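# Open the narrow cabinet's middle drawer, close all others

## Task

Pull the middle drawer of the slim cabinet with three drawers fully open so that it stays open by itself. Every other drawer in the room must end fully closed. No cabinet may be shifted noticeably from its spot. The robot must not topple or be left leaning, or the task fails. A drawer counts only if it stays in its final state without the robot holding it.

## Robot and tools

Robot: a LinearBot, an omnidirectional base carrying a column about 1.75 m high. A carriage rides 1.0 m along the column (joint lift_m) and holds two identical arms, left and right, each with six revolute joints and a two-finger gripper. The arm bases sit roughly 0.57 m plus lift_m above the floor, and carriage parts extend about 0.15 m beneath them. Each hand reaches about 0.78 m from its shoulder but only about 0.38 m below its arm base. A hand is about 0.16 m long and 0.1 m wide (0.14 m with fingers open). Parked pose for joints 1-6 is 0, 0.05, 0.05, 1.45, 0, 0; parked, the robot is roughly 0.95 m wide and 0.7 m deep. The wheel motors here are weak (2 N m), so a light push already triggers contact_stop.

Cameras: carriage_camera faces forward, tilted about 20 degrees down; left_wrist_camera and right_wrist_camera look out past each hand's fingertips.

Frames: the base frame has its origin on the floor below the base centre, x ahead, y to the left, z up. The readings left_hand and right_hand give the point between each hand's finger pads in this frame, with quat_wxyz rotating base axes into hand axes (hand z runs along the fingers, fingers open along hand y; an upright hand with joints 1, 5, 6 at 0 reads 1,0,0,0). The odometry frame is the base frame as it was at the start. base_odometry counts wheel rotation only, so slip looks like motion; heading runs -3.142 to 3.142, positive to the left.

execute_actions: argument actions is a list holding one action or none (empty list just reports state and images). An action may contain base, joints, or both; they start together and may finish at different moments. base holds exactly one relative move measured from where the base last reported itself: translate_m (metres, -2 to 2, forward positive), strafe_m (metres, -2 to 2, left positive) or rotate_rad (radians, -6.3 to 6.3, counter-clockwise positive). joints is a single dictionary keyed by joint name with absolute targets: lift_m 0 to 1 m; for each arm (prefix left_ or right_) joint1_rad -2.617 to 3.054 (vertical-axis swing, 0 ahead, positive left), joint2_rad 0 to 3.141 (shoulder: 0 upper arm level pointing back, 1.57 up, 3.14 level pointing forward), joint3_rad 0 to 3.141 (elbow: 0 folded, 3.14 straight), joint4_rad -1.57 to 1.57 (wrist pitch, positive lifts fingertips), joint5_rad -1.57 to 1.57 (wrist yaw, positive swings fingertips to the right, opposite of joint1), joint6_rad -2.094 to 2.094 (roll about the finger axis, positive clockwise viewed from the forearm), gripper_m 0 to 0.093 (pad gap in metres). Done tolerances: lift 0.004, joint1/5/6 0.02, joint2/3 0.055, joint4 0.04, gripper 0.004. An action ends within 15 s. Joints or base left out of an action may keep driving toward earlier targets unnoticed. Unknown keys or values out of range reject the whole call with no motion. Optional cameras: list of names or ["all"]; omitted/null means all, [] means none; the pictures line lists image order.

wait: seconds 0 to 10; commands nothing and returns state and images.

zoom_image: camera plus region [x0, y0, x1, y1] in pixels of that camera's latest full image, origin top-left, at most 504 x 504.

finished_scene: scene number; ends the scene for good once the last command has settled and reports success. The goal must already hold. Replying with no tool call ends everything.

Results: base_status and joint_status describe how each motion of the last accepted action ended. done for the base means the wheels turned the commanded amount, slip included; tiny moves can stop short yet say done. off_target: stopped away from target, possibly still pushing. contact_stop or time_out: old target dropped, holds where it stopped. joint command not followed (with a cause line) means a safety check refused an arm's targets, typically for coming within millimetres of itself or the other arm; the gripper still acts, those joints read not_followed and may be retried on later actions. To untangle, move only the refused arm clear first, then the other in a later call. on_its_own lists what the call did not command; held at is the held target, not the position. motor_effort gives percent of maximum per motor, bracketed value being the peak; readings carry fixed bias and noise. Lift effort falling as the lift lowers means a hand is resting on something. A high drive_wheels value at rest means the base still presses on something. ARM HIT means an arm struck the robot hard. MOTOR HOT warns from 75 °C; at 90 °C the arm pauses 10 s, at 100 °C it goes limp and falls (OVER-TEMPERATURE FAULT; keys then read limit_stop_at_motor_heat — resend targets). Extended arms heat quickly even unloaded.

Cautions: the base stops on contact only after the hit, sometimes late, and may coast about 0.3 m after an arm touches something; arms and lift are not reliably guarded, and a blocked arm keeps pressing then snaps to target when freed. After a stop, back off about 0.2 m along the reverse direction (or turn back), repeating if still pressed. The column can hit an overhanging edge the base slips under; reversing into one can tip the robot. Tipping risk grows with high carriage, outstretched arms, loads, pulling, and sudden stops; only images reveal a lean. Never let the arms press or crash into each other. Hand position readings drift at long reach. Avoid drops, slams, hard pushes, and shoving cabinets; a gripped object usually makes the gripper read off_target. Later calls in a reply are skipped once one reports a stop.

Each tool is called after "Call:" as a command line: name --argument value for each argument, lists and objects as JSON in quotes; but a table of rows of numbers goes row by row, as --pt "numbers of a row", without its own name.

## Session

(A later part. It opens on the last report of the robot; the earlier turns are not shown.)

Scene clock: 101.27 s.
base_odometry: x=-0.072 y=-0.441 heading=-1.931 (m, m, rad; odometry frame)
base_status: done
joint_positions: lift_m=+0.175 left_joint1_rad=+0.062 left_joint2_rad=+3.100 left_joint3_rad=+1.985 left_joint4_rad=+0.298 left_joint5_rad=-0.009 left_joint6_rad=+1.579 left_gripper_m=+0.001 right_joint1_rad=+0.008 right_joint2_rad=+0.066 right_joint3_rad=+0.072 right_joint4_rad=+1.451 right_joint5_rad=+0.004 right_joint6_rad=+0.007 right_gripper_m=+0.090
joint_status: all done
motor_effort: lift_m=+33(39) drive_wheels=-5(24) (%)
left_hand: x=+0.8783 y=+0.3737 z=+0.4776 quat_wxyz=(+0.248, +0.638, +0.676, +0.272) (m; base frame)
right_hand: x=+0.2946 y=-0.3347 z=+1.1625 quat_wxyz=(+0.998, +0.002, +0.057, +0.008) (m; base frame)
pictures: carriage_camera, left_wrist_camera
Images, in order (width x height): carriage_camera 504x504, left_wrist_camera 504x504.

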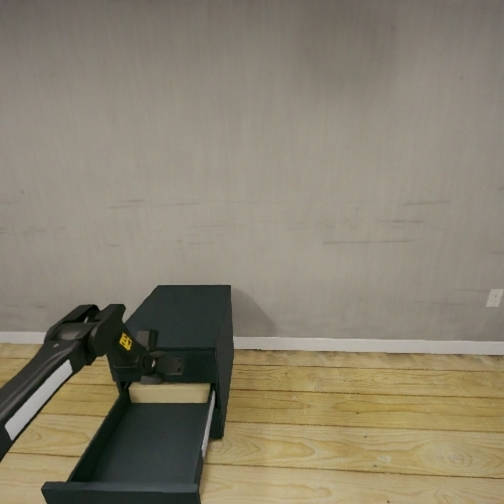

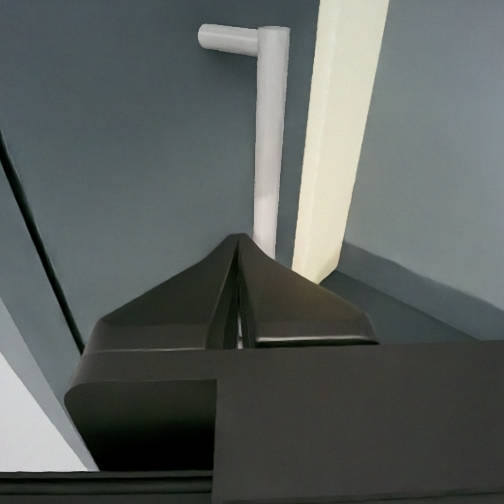

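The fingertip is now just above the bar and about 2–3 cm from the drawer face. I'll push forward: roughly 2.5 cm to make contact, then about 5.5 cm to move the cabinet back, plus some allowance for arm flex.

Call:
execute_actions --actions '[{"base": {"translate_m": 0.09}}]' --cameras '["carriage_camera", "left_wrist_camera"]'

Scene clock: 103.70 s.
base_odometry: x=-0.101 y=-0.521 heading=-1.930 (m, m, rad; odometry frame)
base_status: translate_m contact_stop (by the wheels' count: +0.085 of +0.090)
joint_positions: lift_m=+0.175 left_joint1_rad=+0.062 left_joint2_rad=+3.115 left_joint3_rad=+1.973 left_joint4_rad=+0.132 left_joint5_rad=-0.013 left_joint6_rad=+1.579 left_gripper_m=+0.001 right_joint1_rad=+0.008 right_joint2_rad=+0.066 right_joint3_rad=+0.072 right_joint4_rad=+1.449 right_joint5_rad=+0.004 right_joint6_rad=+0.007 right_gripper_m=+0.090
joint_status: not commanded
motor_effort: lift_m=+32(32) drive_wheels=+4(24) (%)
left_hand: x=+0.8354 y=+0.3718 z=+0.4403 quat_wxyz=(+0.184, +0.660, +0.699, +0.207) (m; base frame)
right_hand: x=+0.2952 y=-0.3346 z=+1.1624 quat_wxyz=(+0.998, +0.002, +0.058, +0.008) (m; base frame)
pictures: carriage_camera, left_wrist_camera
Images, in order (width x height): carriage_camera 504x504, left_wrist_camera 504x504.

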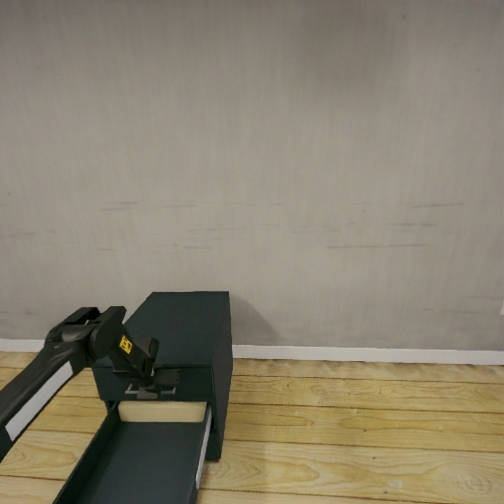

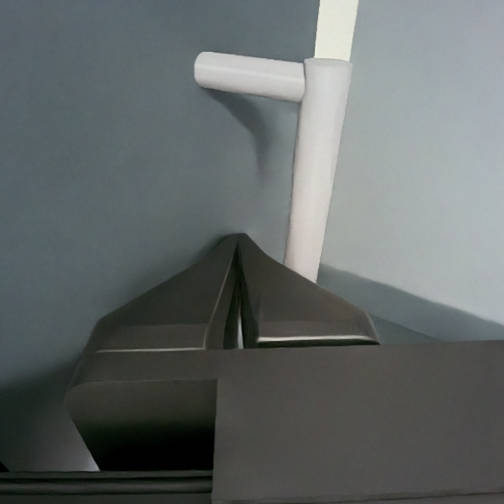

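The base stopped on contact and the wrist joint gave way (j4 went from 0.30 to 0.13), so much of the push went into arm flex. I'll measure how far the cabinet actually moved.

Call:
zoom_image --camera "carriage_camera" --region '[60, 270, 300, 470]'

Region (60, 270, 300, 470) of carriage_camera's 504x504 image, scaled by 2.100, with more detail than that image has.

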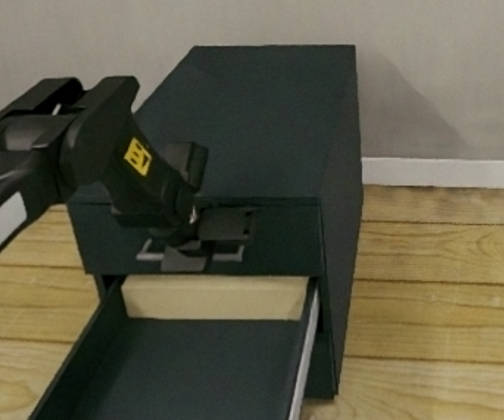

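Most of the push went into wrist flex. My estimates put the cabinet about 4–5 cm forward of its original spot. The wrist pitch joint is the weak point, so I'll back off and re-pose with the hand nearly horizontal. That way the push force runs along the hand instead of twisting the wrist.

Call:
execute_actions --actions '[{"base": {"translate_m": -0.12}}]' --cameras '[]'

Scene clock: 113.33 s.
base_odometry: x=-0.059 y=-0.409 heading=-1.930 (m, m, rad; odometry frame)
base_status: done
joint_positions: lift_m=+0.175 left_joint1_rad=+0.062 left_joint2_rad=+3.115 left_joint3_rad=+1.983 left_joint4_rad=+0.280 left_joint5_rad=-0.012 left_joint6_rad=+1.579 left_gripper_m=+0.001 right_joint1_rad=+0.008 right_joint2_rad=+0.066 right_joint3_rad=+0.072 right_joint4_rad=+1.449 right_joint5_rad=+0.004 right_joint6_rad=+0.007 right_gripper_m=+0.090
joint_status: not commanded
motor_effort: lift_m=+32(32) drive_wheels=-7(20) (%)
left_hand: x=+0.8683 y=+0.3737 z=+0.4649 quat_wxyz=(+0.236, +0.643, +0.681, +0.261) (m; base frame)
right_hand: x=+0.2952 y=-0.3346 z=+1.1624 quat_wxyz=(+0.998, +0.002, +0.058, +0.008) (m; base frame)
pictures: none
No camera images: the call's "cameras" was empty. Leave "cameras" out to get every camera's image.

Call:
execute_actions --actions '[{"joints": {"left_joint3_rad": 1.57, "left_joint4_rad": 1.39}}]' --cameras '["carriage_camera"]'

Scene clock: 115.10 s.
base_odometry: x=-0.059 y=-0.409 heading=-1.930 (m, m, rad; odometry frame)
base_status: not commanded
joint_positions: lift_m=+0.175 left_joint1_rad=+0.062 left_joint2_rad=+3.115 left_joint3_rad=+1.578 left_joint4_rad=+1.373 left_joint5_rad=-0.012 left_joint6_rad=+1.579 left_gripper_m=+0.001 right_joint1_rad=+0.008 right_joint2_rad=+0.066 right_joint3_rad=+0.072 right_joint4_rad=+1.449 right_joint5_rad=+0.004 right_joint6_rad=+0.007 right_gripper_m=+0.090
joint_status: all done
motor_effort: lift_m=+32(32) drive_wheels=-6(6) (%)
left_hand: x=+0.8590 y=+0.3731 z=+0.5633 quat_wxyz=(+0.438, +0.522, +0.556, +0.476) (m; base frame)
right_hand: x=+0.2952 y=-0.3346 z=+1.1624 quat_wxyz=(+0.998, +0.002, +0.058, +0.008) (m; base frame)
pictures: carriage_camera
Images, in order (width x height): carriage_camera 504x504.

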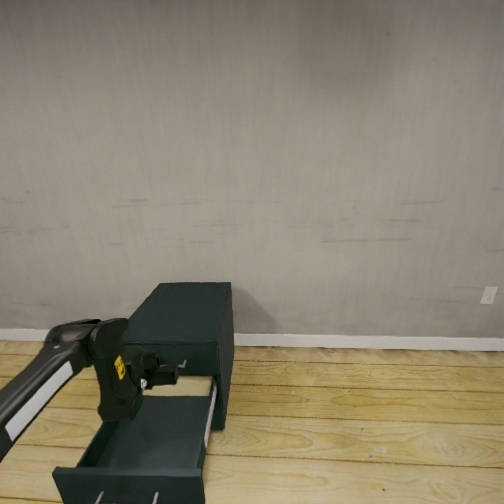

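The hand is nearly horizontal now. I'll lower it to top-drawer height and close part of the gap.

Call:
execute_actions --actions '[{"base": {"translate_m": 0.06}, "joints": {"lift_m": 0.057}}]' --cameras '["carriage_camera", "left_wrist_camera"]'

Scene clock: 117.13 s.
base_odometry: x=-0.080 y=-0.465 heading=-1.929 (m, m, rad; odometry frame)
base_status: done
joint_positions: lift_m=+0.057 left_joint1_rad=+0.062 left_joint2_rad=+3.108 left_joint3_rad=+1.578 left_joint4_rad=+1.383 left_joint5_rad=-0.012 left_joint6_rad=+1.579 left_gripper_m=+0.001 right_joint1_rad=+0.008 right_joint2_rad=+0.066 right_joint3_rad=+0.072 right_joint4_rad=+1.449 right_joint5_rad=+0.002 right_joint6_rad=+0.007 right_gripper_m=+0.090
joint_status: all done
motor_effort: lift_m=+27(27) drive_wheels=-7(17) (%)
left_hand: x=+0.8612 y=+0.3732 z=+0.4522 quat_wxyz=(+0.442, +0.518, +0.552, +0.481) (m; base frame)
right_hand: x=+0.2952 y=-0.3344 z=+1.0448 quat_wxyz=(+0.998, +0.001, +0.058, +0.008) (m; base frame)
pictures: carriage_camera, left_wrist_camera
Images, in order (width x height): carriage_camera 504x504, left_wrist_camera 504x504.

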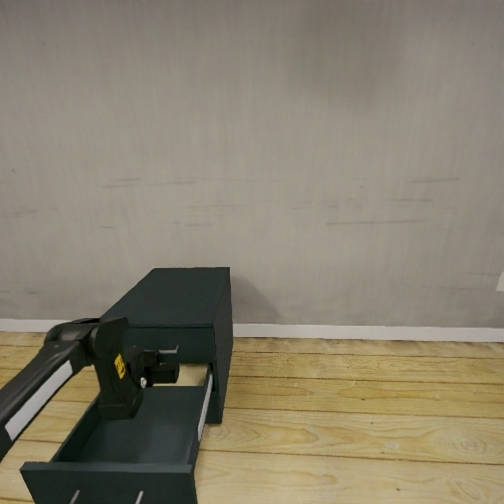

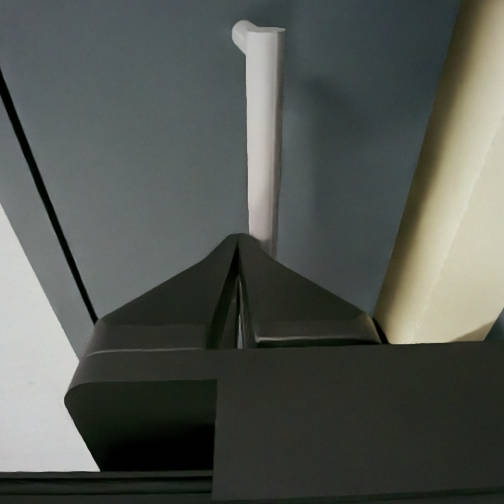

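The tip is level with the top handle bar and almost touching it, so it will push squarely on the shut top drawer. I'll push about 6 cm.

Call:
execute_actions --actions '[{"base": {"translate_m": 0.06}}]' --cameras '["carriage_camera", "left_wrist_camera"]'

Scene clock: 119.03 s.
base_odometry: x=-0.100 y=-0.518 heading=-1.928 (m, m, rad; odometry frame)
base_status: translate_m contact_stop (by the wheels' count: +0.057 of +0.060)
joint_positions: lift_m=+0.057 left_joint1_rad=+0.063 left_joint2_rad=+3.116 left_joint3_rad=+1.479 left_joint4_rad=+1.530 left_joint5_rad=-0.009 left_joint6_rad=+1.559 left_gripper_m=+0.001 right_joint1_rad=+0.008 right_joint2_rad=+0.066 right_joint3_rad=+0.072 right_joint4_rad=+1.448 right_joint5_rad=+0.002 right_joint6_rad=+0.007 right_gripper_m=+0.090
joint_status: not commanded
motor_effort: lift_m=+27(27) drive_wheels=+17(24) (%)
left_hand: x=+0.8364 y=+0.3719 z=+0.4539 quat_wxyz=(+0.458, +0.503, +0.547, +0.487) (m; base frame)
right_hand: x=+0.2954 y=-0.3344 z=+1.0448 quat_wxyz=(+0.998, +0.001, +0.058, +0.008) (m; base frame)
pictures: carriage_camera, left_wrist_camera
Images, in order (width x height): carriage_camera 504x504, left_wrist_camera 504x504.

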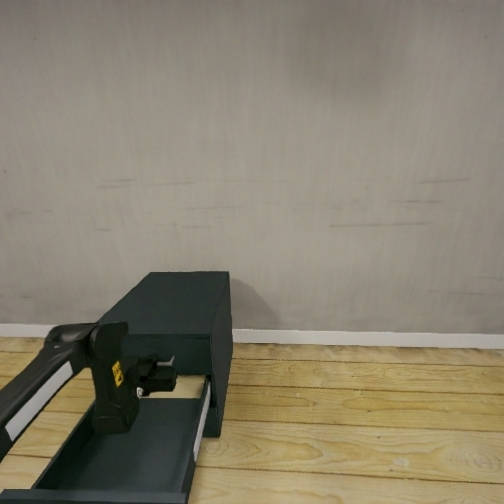

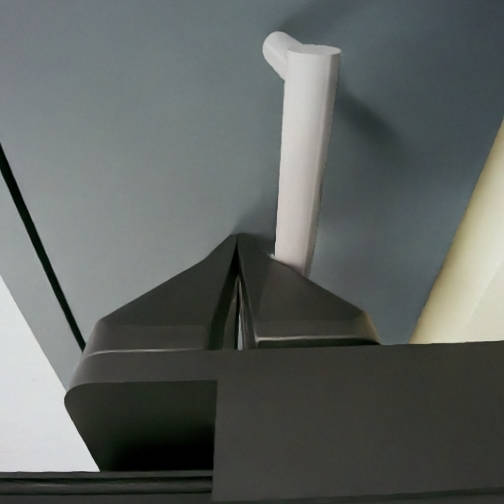

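The base stopped on contact again. The arm gave, and the tip slid up over the bar onto the drawer face. The cabinet may already be back against the wall, so I'll check.

Call:
zoom_image --camera "carriage_camera" --region '[60, 250, 300, 450]'

Call:
execute_actions --actions '[{"base": {"translate_m": -0.15}}]' --cameras '["carriage_camera"]'

Region (60, 250, 300, 450) of carriage_camera's 504x504 image, scaled by 2.100, with more detail than that image has.

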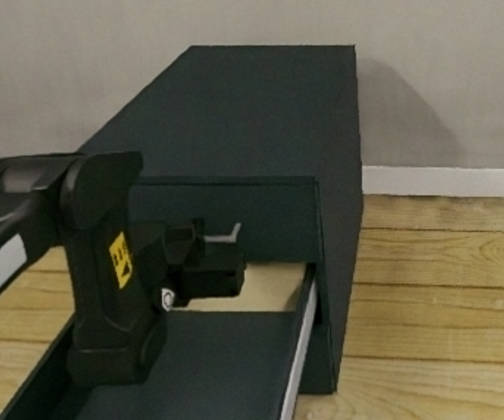

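Scene clock: 122.53 s.
base_odometry: x=-0.047 y=-0.378 heading=-1.927 (m, m, rad; odometry frame)
base_status: done
joint_positions: lift_m=+0.057 left_joint1_rad=+0.063 left_joint2_rad=+3.116 left_joint3_rad=+1.555 left_joint4_rad=+1.399 left_joint5_rad=-0.009 left_joint6_rad=+1.560 left_gripper_m=+0.001 right_joint1_rad=+0.008 right_joint2_rad=+0.066 right_joint3_rad=+0.072 right_joint4_rad=+1.448 right_joint5_rad=+0.002 right_joint6_rad=+0.007 right_gripper_m=+0.090
joint_status: not commanded
motor_effort: lift_m=+27(27) drive_wheels=-4(23) (%)
left_hand: x=+0.8531 y=+0.3729 z=+0.4443 quat_wxyz=(+0.443, +0.517, +0.560, +0.472) (m; base frame)
right_hand: x=+0.2955 y=-0.3344 z=+1.0448 quat_wxyz=(+0.998, +0.001, +0.059, +0.008) (m; base frame)
pictures: carriage_camera
Images, in order (width x height): carriage_camera 504x504.

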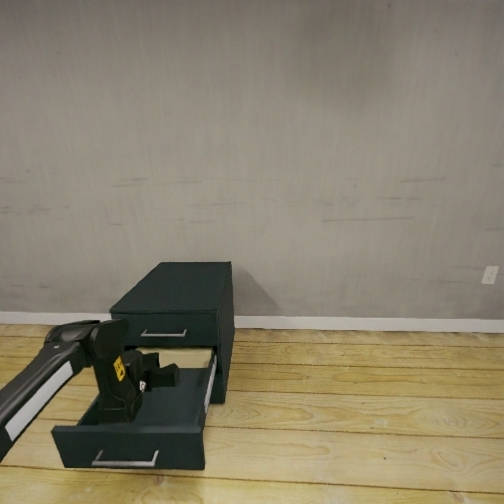

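Call:
zoom_image --camera "carriage_camera" --region '[40, 250, 260, 480]'

Region (40, 250, 260, 480) of carriage_camera's 504x504 image, scaled by 2.191, with more detail than that image has; it fills the left 482 columns of this view, and the rest is white.

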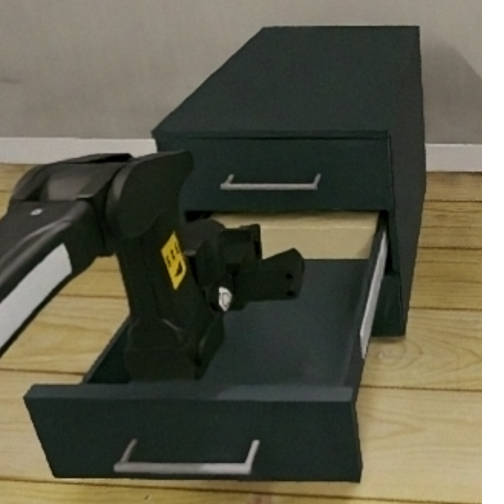

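Two pushes at several times the pulling force didn't measurably move the cabinet back, so I'm stopping the pushes. I'll park the left arm and back off for a clear look.

Call:
execute_actions --actions '[{"base": {"translate_m": -0.15}, "joints": {"left_joint1_rad": 0.0, "left_joint2_rad": 0.05, "left_joint3_rad": 0.05, "left_joint4_rad": 1.45, "left_joint5_rad": 0.0, "left_joint6_rad": 0.0}}]' --cameras '["carriage_camera"]'

Scene clock: 128.50 s.
base_odometry: x=+0.006 y=-0.237 heading=-1.928 (m, m, rad; odometry frame)
base_status: done
joint_positions: lift_m=+0.057 left_joint1_rad=-0.005 left_joint2_rad=+0.057 left_joint3_rad=+0.062 left_joint4_rad=+1.444 left_joint5_rad=-0.004 left_joint6_rad=+0.009 left_gripper_m=+0.001 right_joint1_rad=+0.008 right_joint2_rad=+0.066 right_joint3_rad=+0.072 right_joint4_rad=+1.448 right_joint5_rad=+0.002 right_joint6_rad=+0.007 right_gripper_m=+0.090
joint_status: all done
motor_effort: lift_m=+27(27) drive_wheels=-3(24) (%)
left_hand: x=+0.2963 y=+0.3347 z=+1.0420 quat_wxyz=(+0.998, -0.001, +0.061, +0.002) (m; base frame)
right_hand: x=+0.2955 y=-0.3344 z=+1.0448 quat_wxyz=(+0.998, +0.001, +0.059, +0.008) (m; base frame)
pictures: carriage_camera
Images, in order (width x height): carriage_camera 504x504.

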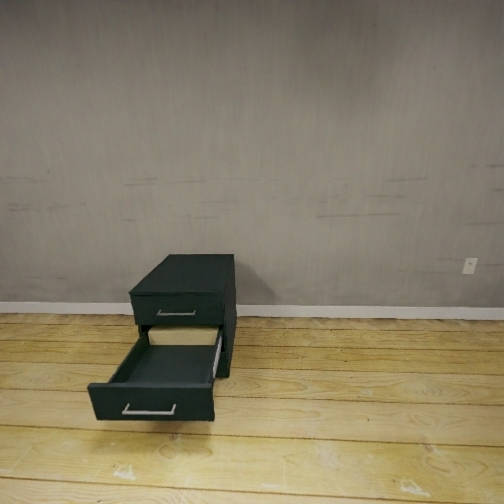

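Call:
zoom_image --camera "carriage_camera" --region '[60, 240, 260, 440]'

Region (60, 240, 260, 440) of carriage_camera's 504x504 image, scaled by 2.520, with more detail than that image has.

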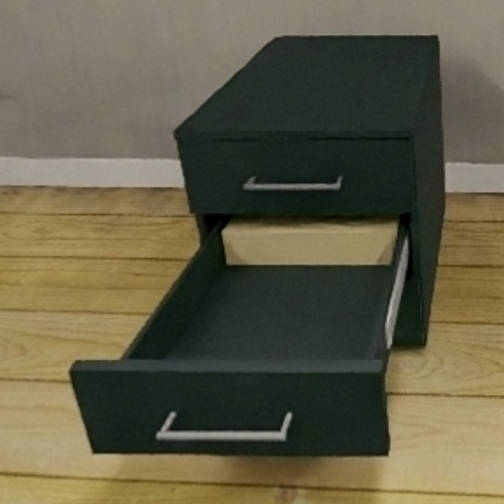

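Final state:
- The middle drawer is fully open. It reached its end stop during the pull, and the back panel is visible at the cabinet front.
- The top and bottom drawers are shut, and I didn't touch the other cabinets.
- The robot is upright with both arms parked and nothing in its hands.

The green cabinet moved about 3–6 cm toward the room when the drawer hit its stop, with no rotation. My two attempts to push it back didn't move it measurably. I'm stopping there so I don't risk a hard push or closing the drawer.

Call:
finished_scene --scene 2

The scene is finished: the task was done.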